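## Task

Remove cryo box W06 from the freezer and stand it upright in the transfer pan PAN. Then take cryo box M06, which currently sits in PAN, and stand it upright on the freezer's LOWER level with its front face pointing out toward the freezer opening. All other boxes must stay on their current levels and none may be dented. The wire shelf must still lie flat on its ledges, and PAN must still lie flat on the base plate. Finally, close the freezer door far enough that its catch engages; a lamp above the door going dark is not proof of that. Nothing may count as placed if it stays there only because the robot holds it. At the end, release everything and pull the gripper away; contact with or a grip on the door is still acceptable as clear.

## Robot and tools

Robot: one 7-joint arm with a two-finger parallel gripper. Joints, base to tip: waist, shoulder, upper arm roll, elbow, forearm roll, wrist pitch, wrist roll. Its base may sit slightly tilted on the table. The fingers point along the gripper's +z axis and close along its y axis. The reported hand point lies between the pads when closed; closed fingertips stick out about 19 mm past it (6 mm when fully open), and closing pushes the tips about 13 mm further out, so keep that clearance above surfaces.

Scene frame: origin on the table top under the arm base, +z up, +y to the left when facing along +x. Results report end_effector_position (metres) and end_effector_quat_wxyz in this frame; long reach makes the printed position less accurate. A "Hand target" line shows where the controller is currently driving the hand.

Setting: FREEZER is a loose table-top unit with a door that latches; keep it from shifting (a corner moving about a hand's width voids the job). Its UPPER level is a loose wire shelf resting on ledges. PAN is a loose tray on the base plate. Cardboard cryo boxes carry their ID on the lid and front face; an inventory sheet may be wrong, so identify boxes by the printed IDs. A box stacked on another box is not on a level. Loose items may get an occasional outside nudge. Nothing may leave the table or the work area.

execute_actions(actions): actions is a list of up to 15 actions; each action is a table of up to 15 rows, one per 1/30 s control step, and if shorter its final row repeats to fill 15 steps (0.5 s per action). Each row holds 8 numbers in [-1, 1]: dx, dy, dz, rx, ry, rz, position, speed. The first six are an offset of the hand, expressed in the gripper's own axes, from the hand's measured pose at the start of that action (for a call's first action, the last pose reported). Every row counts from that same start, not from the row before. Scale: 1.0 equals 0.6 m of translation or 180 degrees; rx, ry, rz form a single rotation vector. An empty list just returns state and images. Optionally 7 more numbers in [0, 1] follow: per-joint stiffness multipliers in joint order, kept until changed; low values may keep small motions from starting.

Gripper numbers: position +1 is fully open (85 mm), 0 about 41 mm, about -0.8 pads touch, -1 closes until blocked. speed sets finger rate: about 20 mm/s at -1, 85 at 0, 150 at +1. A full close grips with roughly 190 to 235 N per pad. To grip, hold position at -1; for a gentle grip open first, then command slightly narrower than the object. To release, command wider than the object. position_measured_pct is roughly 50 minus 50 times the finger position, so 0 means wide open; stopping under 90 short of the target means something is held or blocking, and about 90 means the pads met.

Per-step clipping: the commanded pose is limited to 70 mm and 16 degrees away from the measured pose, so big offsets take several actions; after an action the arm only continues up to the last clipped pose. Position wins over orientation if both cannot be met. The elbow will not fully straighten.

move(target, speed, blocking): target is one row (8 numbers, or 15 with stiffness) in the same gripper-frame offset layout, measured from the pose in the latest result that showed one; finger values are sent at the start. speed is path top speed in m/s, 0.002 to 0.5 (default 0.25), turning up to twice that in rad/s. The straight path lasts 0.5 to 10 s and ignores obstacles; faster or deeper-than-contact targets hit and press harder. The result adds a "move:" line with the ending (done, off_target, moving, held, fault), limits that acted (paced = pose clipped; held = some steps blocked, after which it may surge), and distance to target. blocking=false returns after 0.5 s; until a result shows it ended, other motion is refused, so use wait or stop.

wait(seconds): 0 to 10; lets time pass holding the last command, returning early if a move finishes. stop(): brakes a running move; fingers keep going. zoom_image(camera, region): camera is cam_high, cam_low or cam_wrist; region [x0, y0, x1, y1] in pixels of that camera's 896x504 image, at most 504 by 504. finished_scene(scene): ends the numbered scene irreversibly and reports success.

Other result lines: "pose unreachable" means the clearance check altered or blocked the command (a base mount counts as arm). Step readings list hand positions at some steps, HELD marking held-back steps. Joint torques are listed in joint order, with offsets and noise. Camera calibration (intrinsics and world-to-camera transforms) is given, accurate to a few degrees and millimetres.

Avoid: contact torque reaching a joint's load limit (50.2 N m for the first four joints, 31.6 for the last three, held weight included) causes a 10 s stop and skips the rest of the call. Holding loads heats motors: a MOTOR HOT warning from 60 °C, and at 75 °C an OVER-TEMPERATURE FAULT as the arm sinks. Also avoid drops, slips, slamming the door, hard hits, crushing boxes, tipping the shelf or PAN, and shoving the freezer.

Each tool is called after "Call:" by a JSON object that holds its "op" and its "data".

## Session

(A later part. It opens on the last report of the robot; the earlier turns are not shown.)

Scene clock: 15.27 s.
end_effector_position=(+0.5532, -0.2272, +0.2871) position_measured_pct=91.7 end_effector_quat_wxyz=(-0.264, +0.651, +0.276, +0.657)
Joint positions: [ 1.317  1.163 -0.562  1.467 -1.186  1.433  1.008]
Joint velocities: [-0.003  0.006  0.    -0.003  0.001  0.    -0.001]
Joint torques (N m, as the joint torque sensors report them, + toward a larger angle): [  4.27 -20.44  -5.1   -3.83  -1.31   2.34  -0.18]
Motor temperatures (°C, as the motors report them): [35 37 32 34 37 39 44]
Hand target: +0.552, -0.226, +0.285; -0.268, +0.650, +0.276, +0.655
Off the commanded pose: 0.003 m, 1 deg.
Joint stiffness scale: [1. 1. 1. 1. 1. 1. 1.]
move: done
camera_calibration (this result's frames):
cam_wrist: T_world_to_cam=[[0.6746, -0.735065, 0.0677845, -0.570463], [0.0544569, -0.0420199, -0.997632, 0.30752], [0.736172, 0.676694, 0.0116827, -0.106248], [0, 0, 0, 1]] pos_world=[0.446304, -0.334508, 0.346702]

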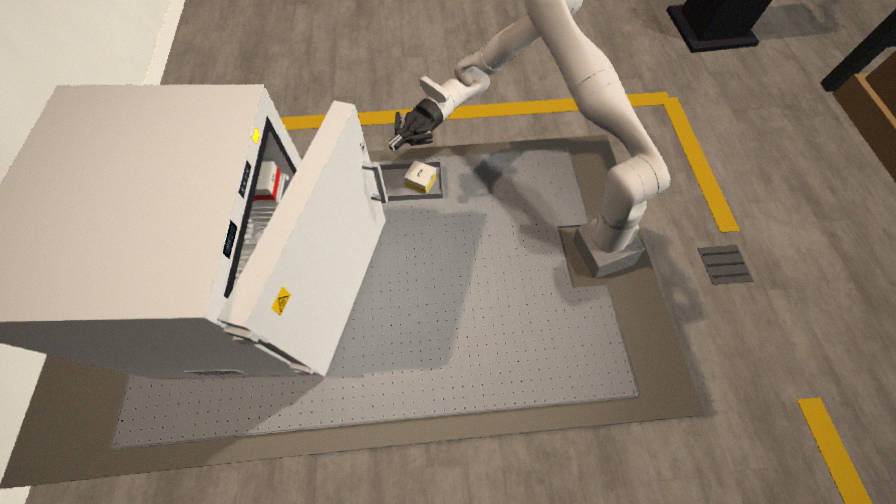

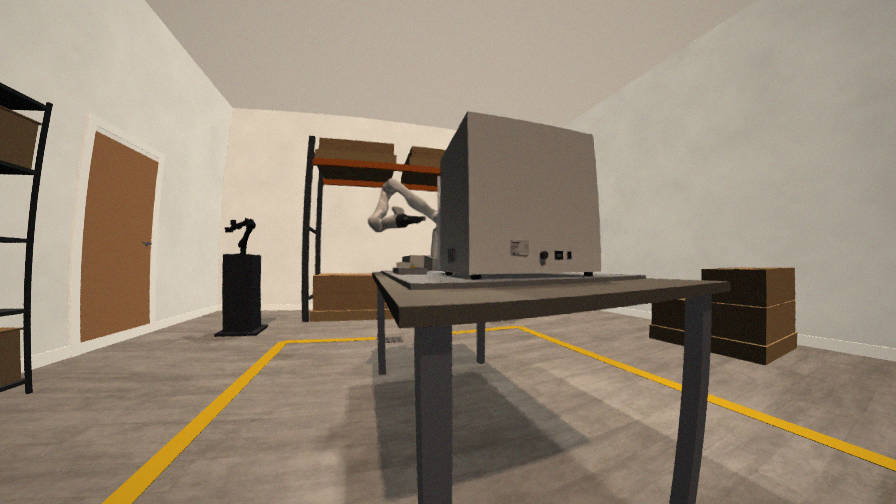

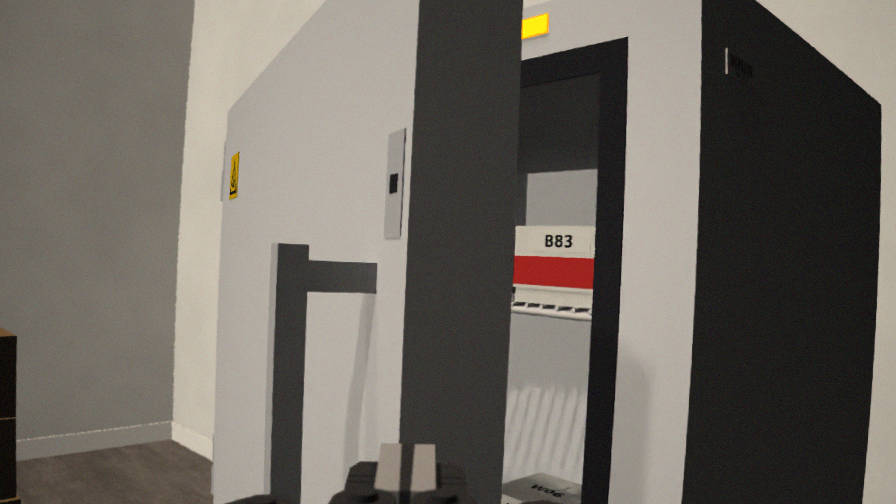

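Call:
{"op": "move", "data": {"target": [0,0.15,0.15,0.07,0,0,-1,0]}}

Call:
{"op": "move", "data": {"target": [0,0,0.15,0,0,0,-1,0], "speed": 0.1}}

Call:
{"op": "move", "data": {"target": [0,-0.4,0.06,0,0,0,-1,0], "speed": 0.08}}

Scene clock: 16.73 s.
end_effector_position=(+0.6826, -0.2285, +0.2932) position_measured_pct=91.7 end_effector_quat_wxyz=(-0.329, +0.616, +0.345, +0.627)
Joint positions: [ 0.997  1.345 -0.567  0.722 -1.113  1.614  0.548]
Joint velocities: [-0.003  0.001  0.001 -0.003 -0.     0.    -0.001]
Joint torques (N m, as the joint torque sensors report them, + toward a larger angle): [  4.49 -25.35  -4.67  -6.35  -2.55   1.37  -0.15]
Motor temperatures (°C, as the motors report them): [35 37 32 34 37 39 44]
Hand target: +0.681, -0.227, +0.290; -0.333, +0.618, +0.346, +0.623
Off the commanded pose: 0.005 m, 1 deg.
Joint stiffness scale: [1. 1. 1. 1. 1. 1. 1.]
move: off_target
camera_calibration (this result's frames):
cam_wrist: T_world_to_cam=[[0.813349, -0.576773, 0.0761314, -0.720056], [0.0691975, -0.0340219, -0.997023, 0.298097], [0.577646, 0.816196, 0.0122396, -0.0608108], [0, 0, 0, 1]] pos_world=[0.600156, -0.355534, 0.352772]

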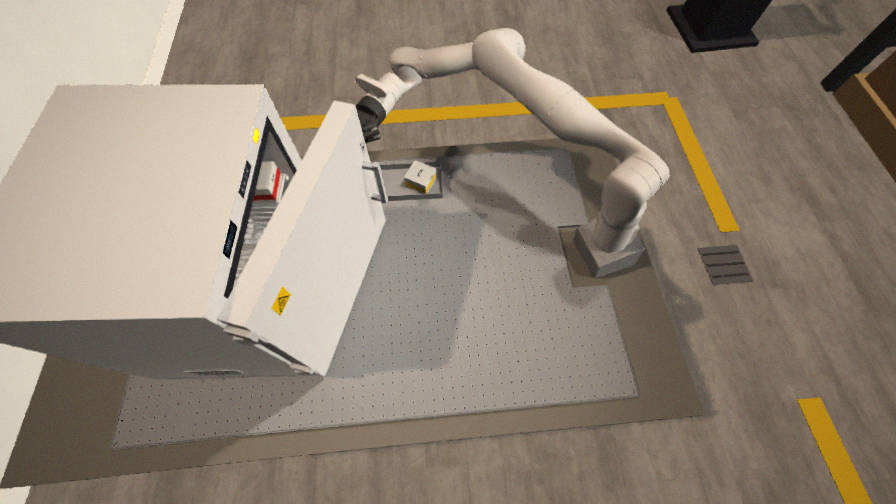

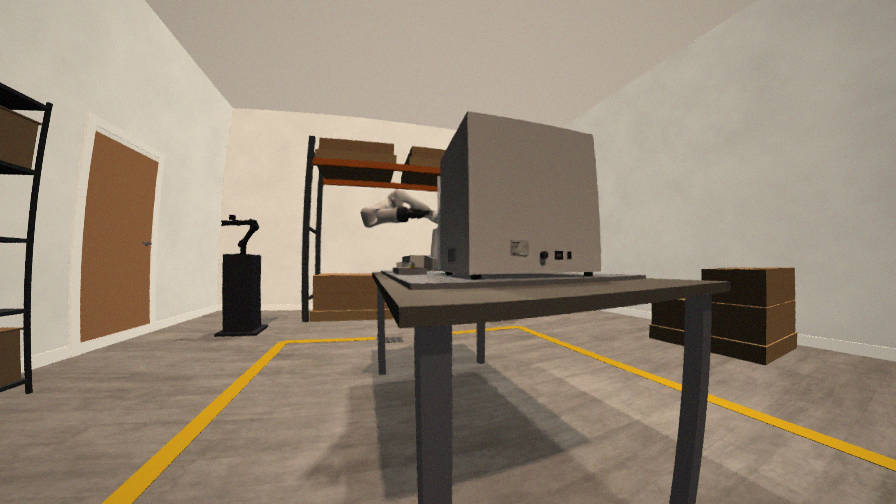

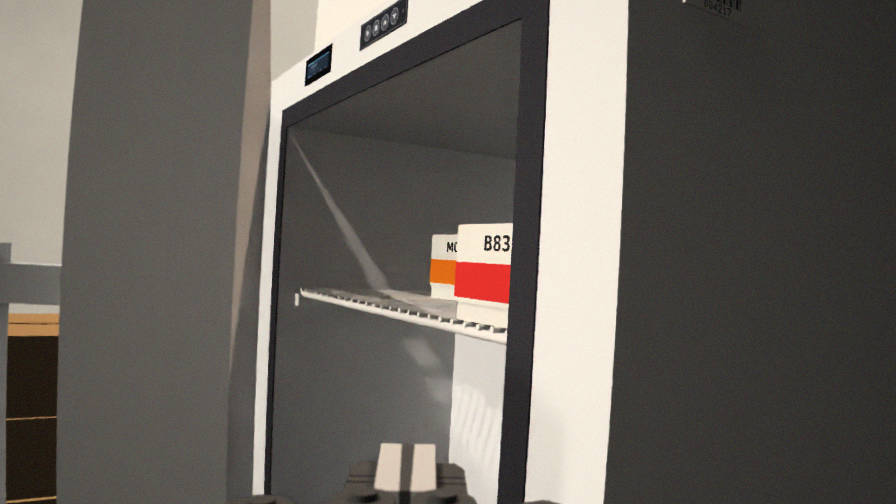

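Scene clock: 18.03 s.
end_effector_position=(+0.7289, -0.1562, +0.2900) position_measured_pct=91.7 end_effector_quat_wxyz=(-0.330, +0.619, +0.345, +0.623)
Joint positions: [ 0.909  1.293 -0.603  0.84  -1.138  1.459  0.603]
Joint velocities: [-0.002 -0.001 -0.     0.    -0.001 -0.001  0.001]
Joint torques (N m, as the joint torque sensors report them, + toward a larger angle): [  3.34 -25.36  -5.65  -5.66  -2.14   1.64  -0.03]
Motor temperatures (°C, as the motors report them): [35 37 32 34 37 39 44]
Hand target: +0.731, -0.153, +0.294; -0.329, +0.616, +0.345, +0.627
Off the commanded pose: 0.005 m, 1 deg.
Joint stiffness scale: [1. 1. 1. 1. 1. 1. 1.]
move: off_target
camera_calibration (this result's frames):
cam_wrist: T_world_to_cam=[[0.814487, -0.575833, 0.0709024, -0.714931], [0.0608186, -0.0367938, -0.99747, 0.299953], [0.576986, 0.816739, 0.00505331, -0.143849], [0, 0, 0, 1]] pos_world=[0.647058, -0.283158, 0.350611]

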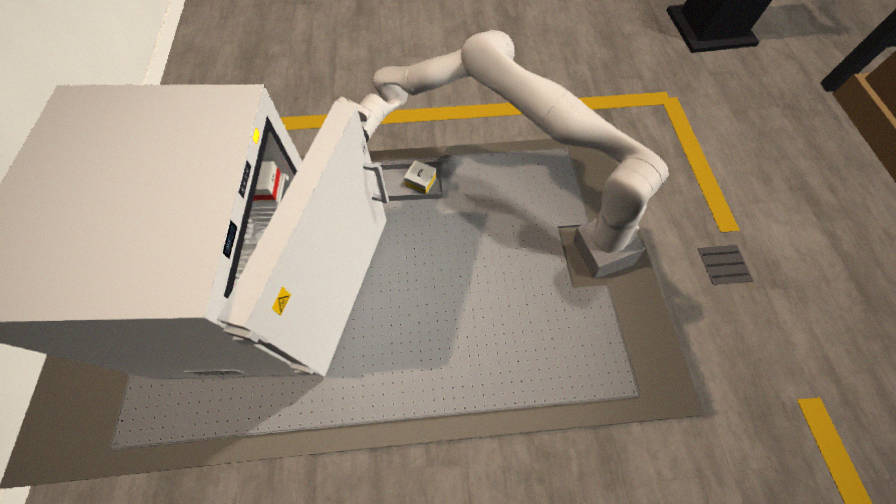

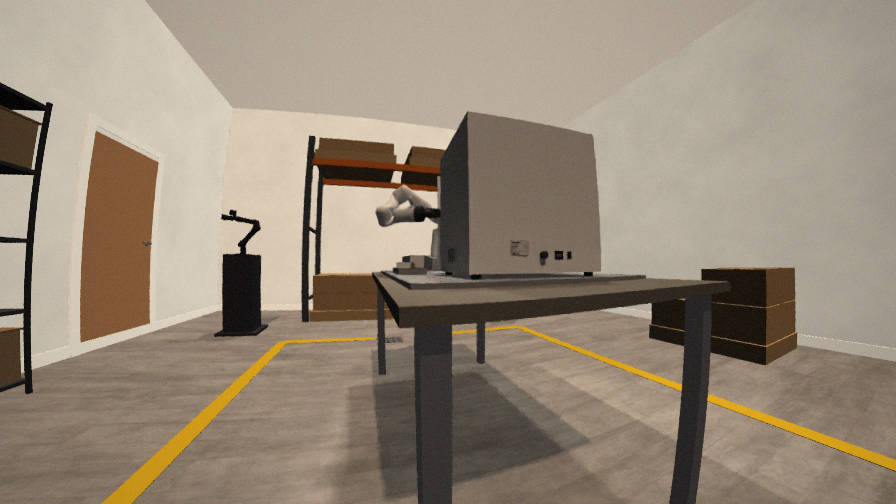

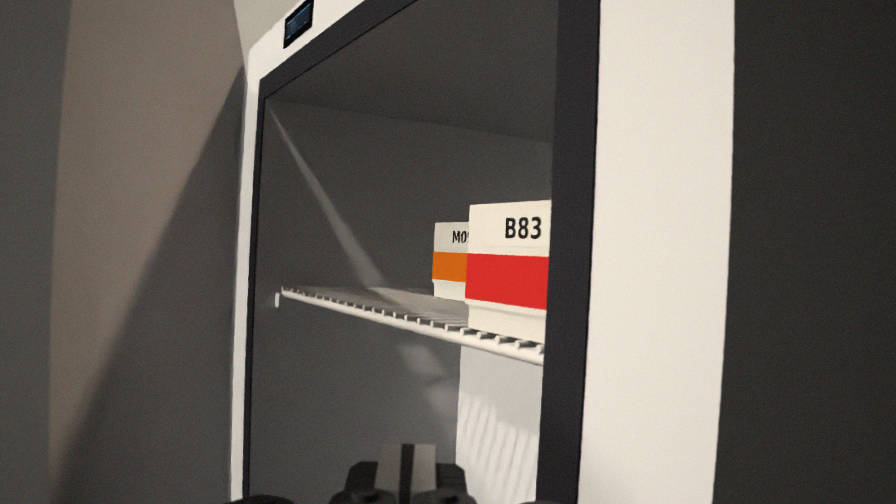

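Scene clock: 21.40 s.
end_effector_position=(+0.5456, +0.0045, +0.2832) position_measured_pct=91.7 end_effector_quat_wxyz=(-0.334, +0.618, +0.346, +0.622)
Joint positions: [ 1.104  1.059 -0.662  1.889 -1.309  1.213  1.332]
Joint velocities: [ 0.    -0.004 -0.     0.002 -0.004  0.     0.003]
Joint torques (N m, as the joint torque sensors report them, + toward a larger angle): [  2.72 -16.98  -5.57  -0.84  -0.66   2.76  -0.15]
Motor temperatures (°C, as the motors report them): [35 38 32 34 37 39 44]
Hand target: +0.546, +0.004, +0.284; -0.330, +0.619, +0.346, +0.623
Off the commanded pose: 0.002 m, 0 deg.
Joint stiffness scale: [1. 1. 1. 1. 1. 1. 1.]
move: done
camera_calibration (this result's frames):
cam_wrist: T_world_to_cam=[[0.81857, -0.570556, 0.0664062, -0.473635], [0.0583361, -0.0324349, -0.99777, 0.311614], [0.571438, 0.820618, 0.00673377, -0.166771], [0, 0, 0, 1]] pos_world=[0.464824, -0.123273, 0.343494]

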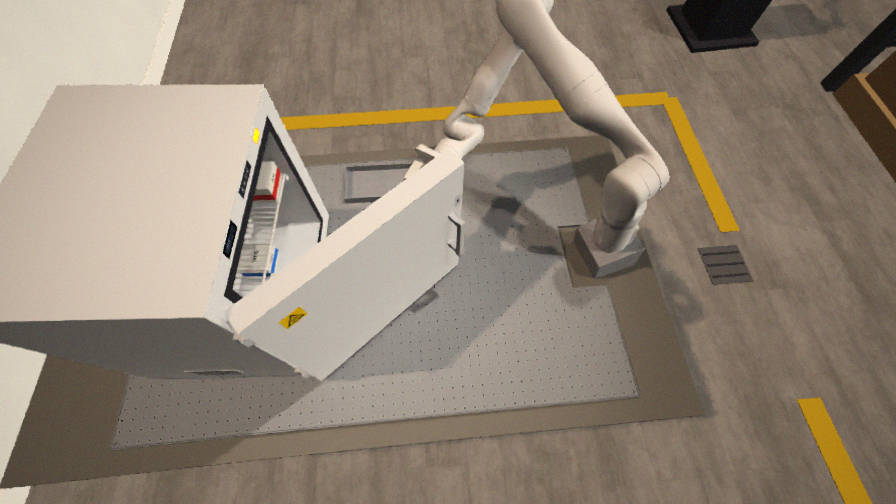

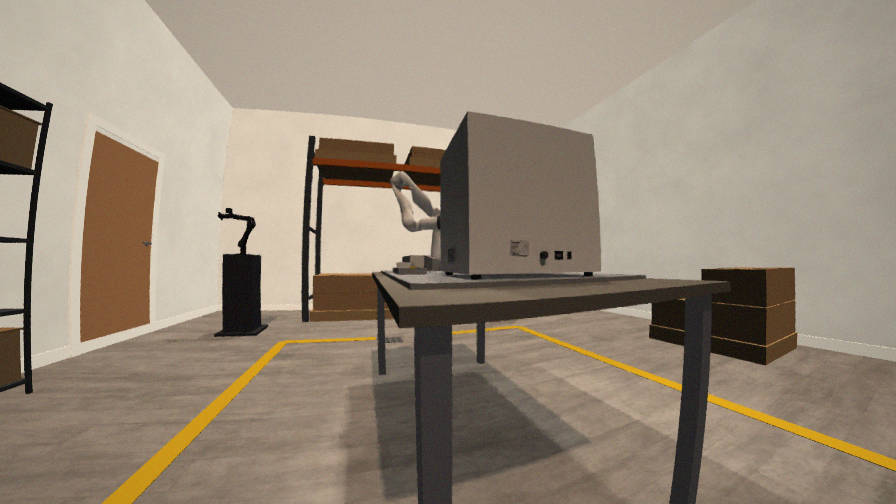

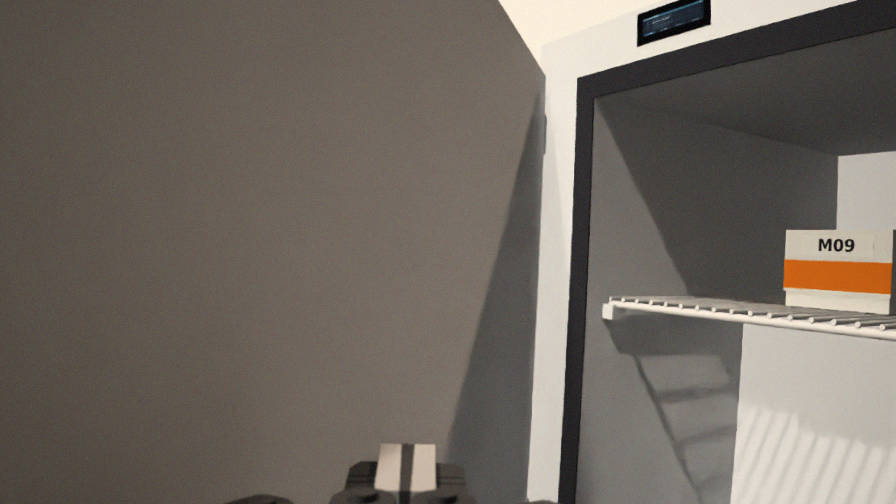

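Call:
{"op": "move", "data": {"target": [0,-0.22,0.25,0,0,0,-1,0], "speed": 0.08}}

Call:
{"op": "move", "data": {"target": [-0.1,0.39,-0.18,-0.33,0,0,1,0]}}

Call:
{"op": "move", "data": {"target": [-0.05,0,0,0,-0.17,0,1,0]}}

Call:
{"op": "zoom_image", "data": {"camera": "cam_high", "region": [330,140,470,220]}}

Scene clock: 24.53 s.
end_effector_position=(+0.5157, +0.2004, +0.2793) position_measured_pct=91.7 end_effector_quat_wxyz=(-0.332, +0.619, +0.348, +0.621)
Joint positions: [ 0.789  1.084 -0.809  2.261 -1.909  1.053  1.974]
Joint velocities: [-0.006 -0.    -0.001 -0.    -0.001  0.    -0.001]
Joint torques (N m, as the joint torque sensors report them, + toward a larger angle): [  1.17 -14.52  -6.4    1.75   1.38   2.38  -0.21]
Motor temperatures (°C, as the motors report them): [35 38 32 34 37 39 44]
Hand target: +0.515, +0.202, +0.281; -0.334, +0.617, +0.346, +0.622
Off the commanded pose: 0.002 m, 0 deg.
Joint stiffness scale: [1. 1. 1. 1. 1. 1. 1.]
move: done
camera_calibration (this result's frames):
cam_wrist: T_world_to_cam=[[0.819645, -0.568553, 0.0702106, -0.339197], [0.0584738, -0.0388873, -0.997531, 0.317047], [0.56988, 0.821727, 0.00137163, -0.308366], [0, 0, 0, 1]] pos_world=[0.435214, 0.0728703, 0.340502]

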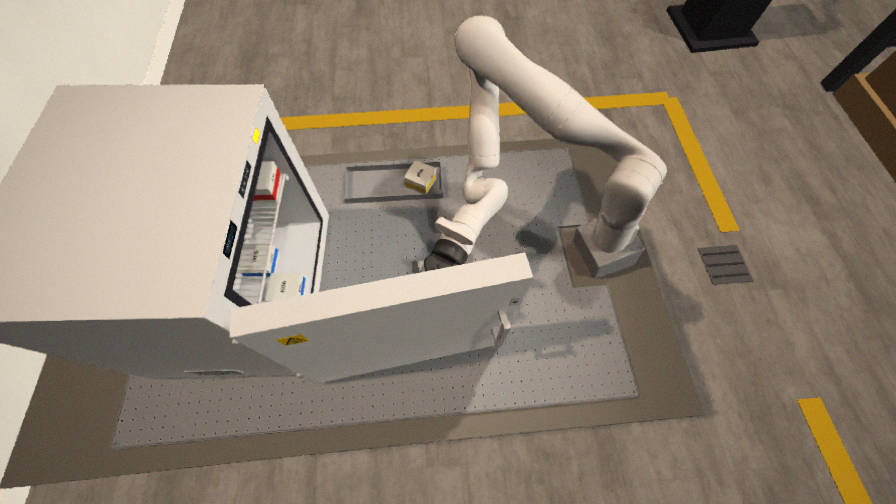

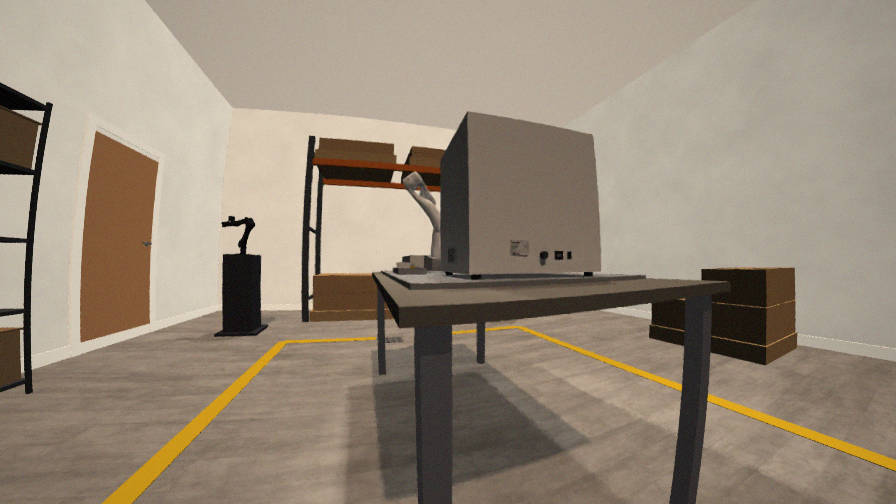

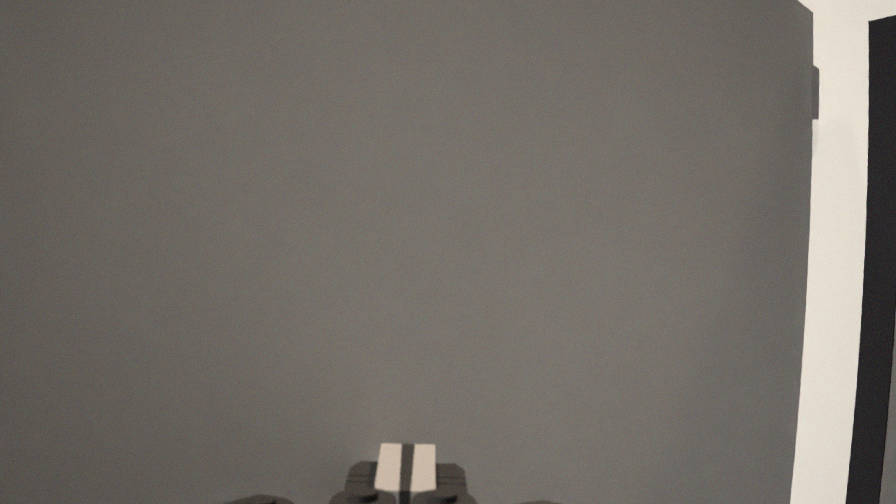

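Scene clock: 27.10 s.
end_effector_position=(+0.6552, -0.0158, +0.2262) position_measured_pct=0.0 end_effector_quat_wxyz=(+0.014, +0.702, -0.003, +0.712)
Joint positions: [ 0.698  1.352 -0.908  2.217 -2.756  1.725  2.462]
Joint velocities: [-0.007 -0.     0.001 -0.001 -0.001  0.003 -0.   ]
Joint torques (N m, as the joint torque sensors report them, + toward a larger angle): [  2.69 -17.32  -6.08   1.3    2.48   2.05  -0.09]
Motor temperatures (°C, as the motors report them): [35 38 32 34 37 39 44]
Hand target: +0.656, -0.017, +0.226; +0.017, +0.702, -0.006, +0.712
Off the commanded pose: 0.002 m, 1 deg.
Joint stiffness scale: [1. 1. 1. 1. 1. 1. 1.]
move: done
camera_calibration (this result's frames):
cam_wrist: T_world_to_cam=[[-0.0643478, -0.995865, 0.0641222, 0.00115918], [0.0204823, -0.0655598, -0.997638, 0.272015], [0.997717, -0.0628825, 0.0246163, -0.509636], [0, 0, 0, 1]] pos_world=[0.502975, -0.0130595, 0.283843]

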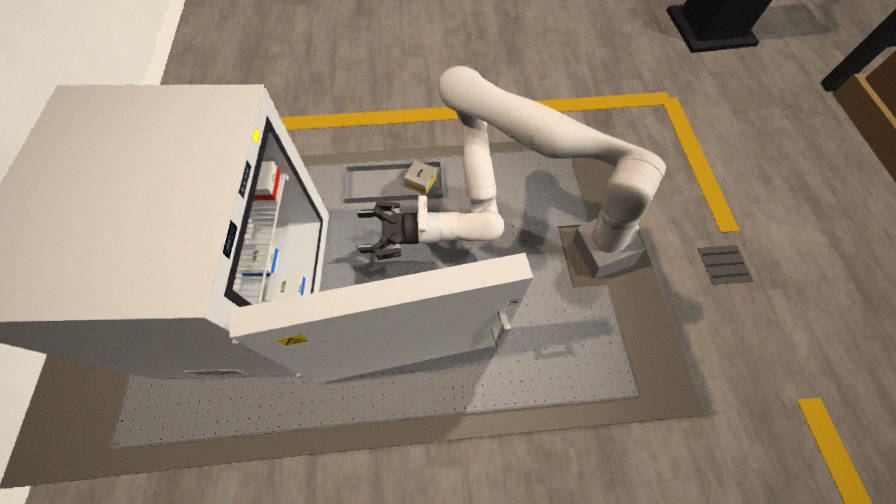

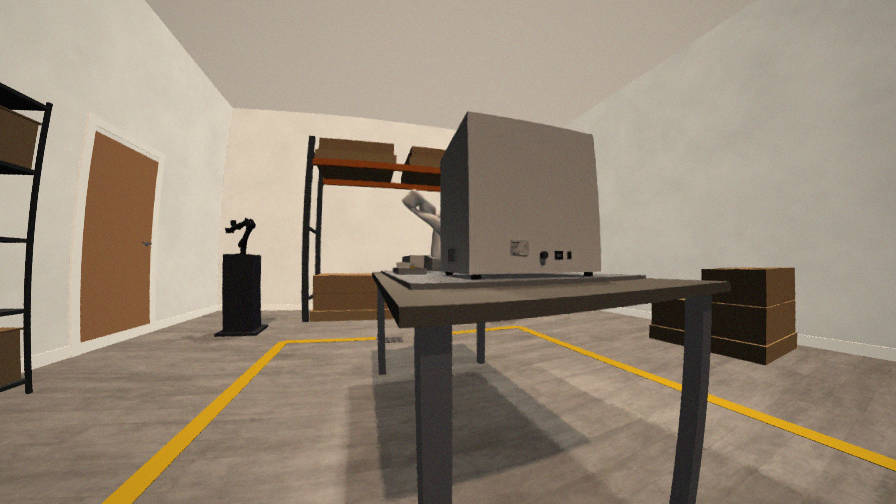

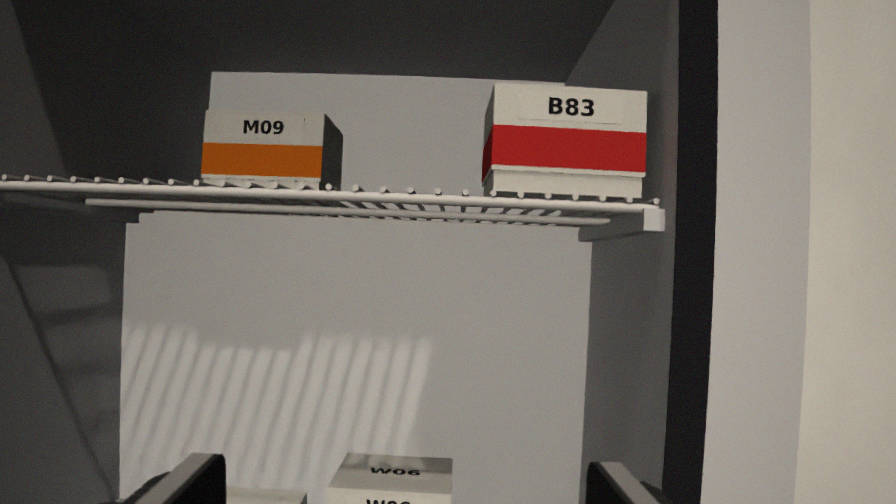

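Scene clock: 28.83 s.
end_effector_position=(+0.6549, -0.0155, +0.1958) position_measured_pct=0.0 end_effector_quat_wxyz=(+0.012, +0.864, -0.007, +0.503)
Joint positions: [ 0.79   1.001 -1.121  2.223 -3.489  1.136  2.501]
Joint velocities: [ 0.    -0.007 -0.001  0.001 -0.    -0.002  0.   ]
Joint torques (N m, as the joint torque sensors report them, + toward a larger angle): [  1.92 -16.66  -6.28  -2.02   2.03   1.22  -0.22]
Motor temperatures (°C, as the motors report them): [35 38 32 34 37 39 44]
Hand target: +0.656, -0.017, +0.197; +0.013, +0.865, -0.007, +0.502
Off the commanded pose: 0.001 m, 0 deg.
Joint stiffness scale: [1. 1. 1. 1. 1. 1. 1.]
move: done
camera_calibration (this result's frames):
cam_wrist: T_world_to_cam=[[-0.0339931, -0.996575, 0.0753775, -0.018707], [-0.488746, -0.0492111, -0.871037, 0.550624], [0.871763, -0.0664498, -0.4854, -0.326284], [0, 0, 0, 1]] pos_world=[0.552923, -0.0132276, 0.322646]

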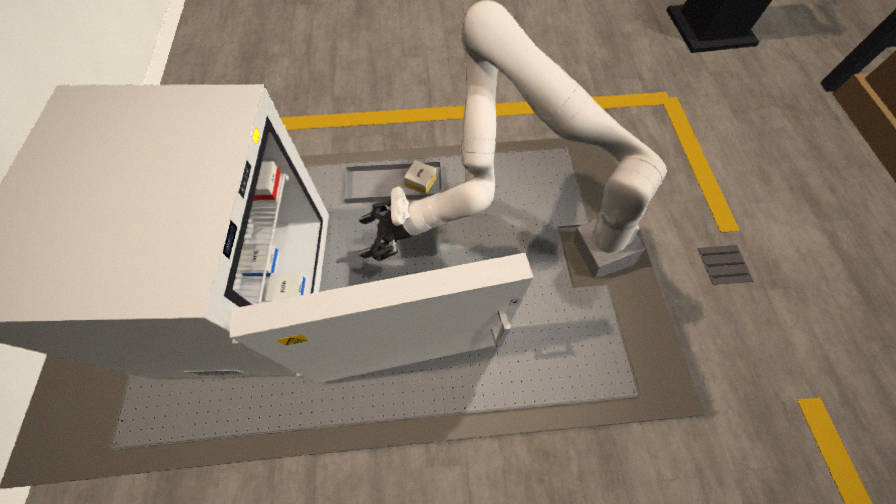

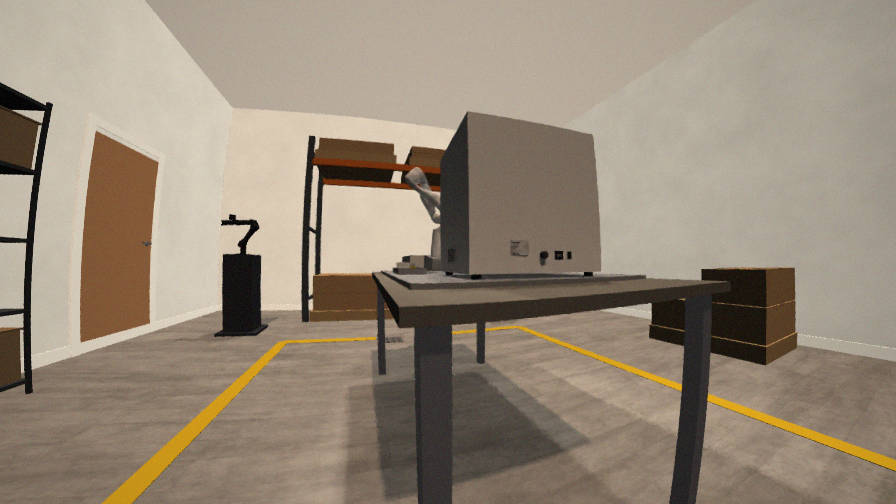

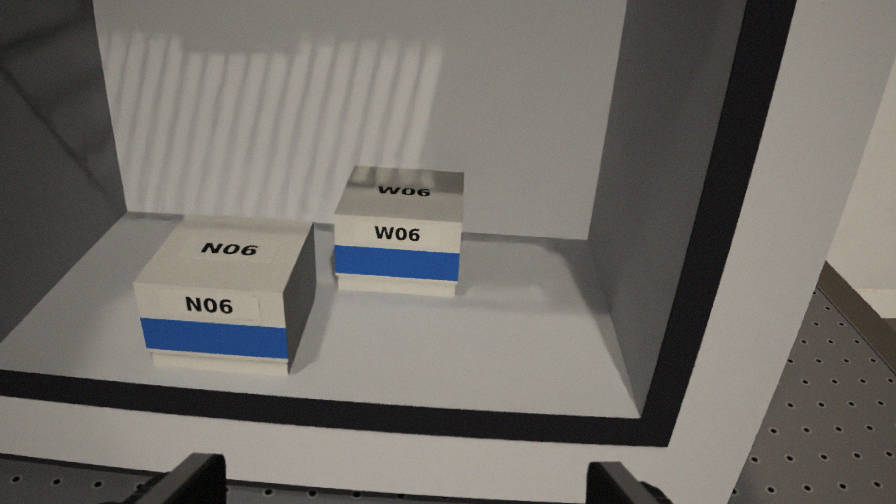

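Region (330, 140, 470, 220) of cam_high's 896x504 image, scaled by 3.600, with more detail than that image has; it fills the top 288 rows of this view, and the rest is white.

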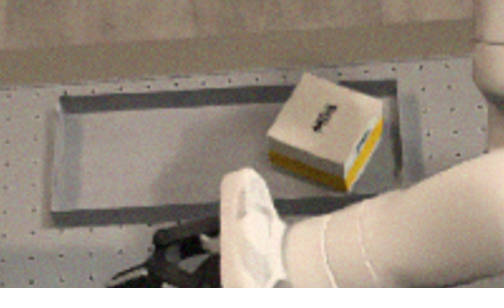

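Call:
{"op": "move", "data": {"target": [0.125,-0.01,0.33,0,0,0,1,0], "speed": 0.15}}

Scene clock: 31.03 s.
end_effector_position=(+0.8649, -0.0148, +0.1682) position_measured_pct=0.0 end_effector_quat_wxyz=(+0.012, +0.862, -0.007, +0.507)
Joint positions: [ 0.562  1.129 -1.018  1.478 -3.64   0.68   2.77 ]
Joint velocities: [-0.004 -0.001  0.003 -0.001  0.001 -0.001 -0.002]
Joint torques (N m, as the joint torque sensors report them, + toward a larger angle): [  2.36 -23.14  -7.75  -4.8    1.73   0.73  -0.29]
Motor temperatures (°C, as the motors report them): [35 38 32 34 37 39 44]
Hand target: +0.864, -0.015, +0.163; +0.012, +0.864, -0.007, +0.503
Off the commanded pose: 0.005 m, 1 deg.
Joint stiffness scale: [1. 1. 1. 1. 1. 1. 1.]
move: off_target
camera_calibration (this result's frames):
cam_wrist: T_world_to_cam=[[-0.0354054, -0.996585, 0.074601, -0.00742107], [-0.480637, -0.0484675, -0.875579, 0.62298], [0.876205, -0.0668562, -0.47728, -0.527932], [0, 0, 0, 1]] pos_world=[0.761741, -0.012497, 0.294051]

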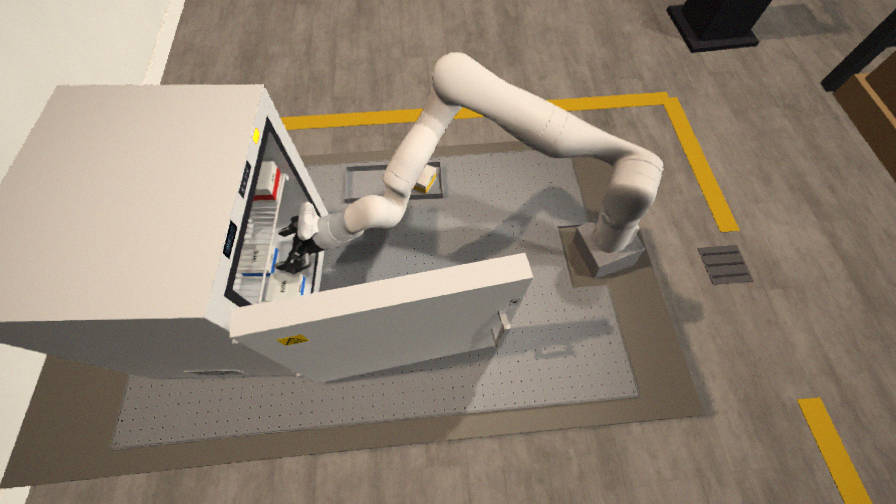

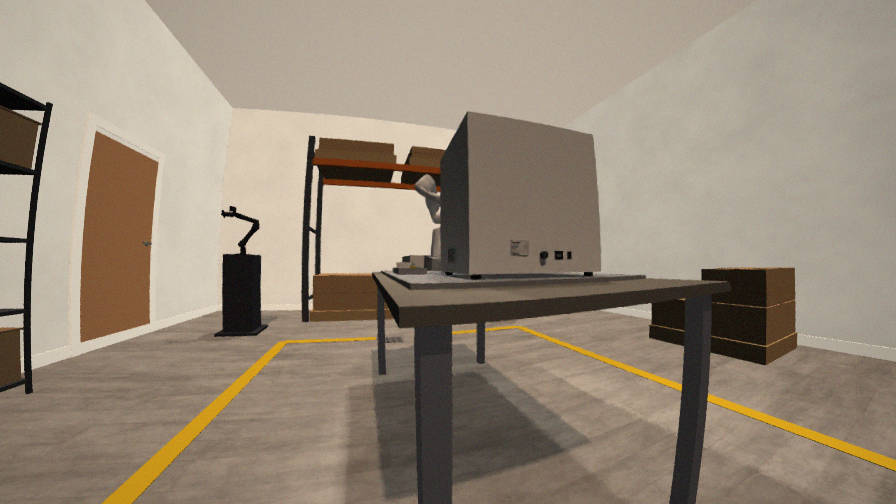

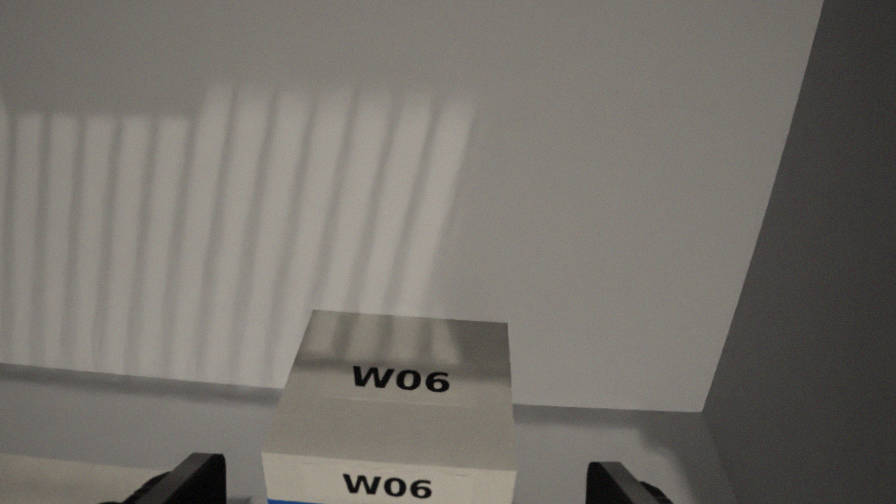

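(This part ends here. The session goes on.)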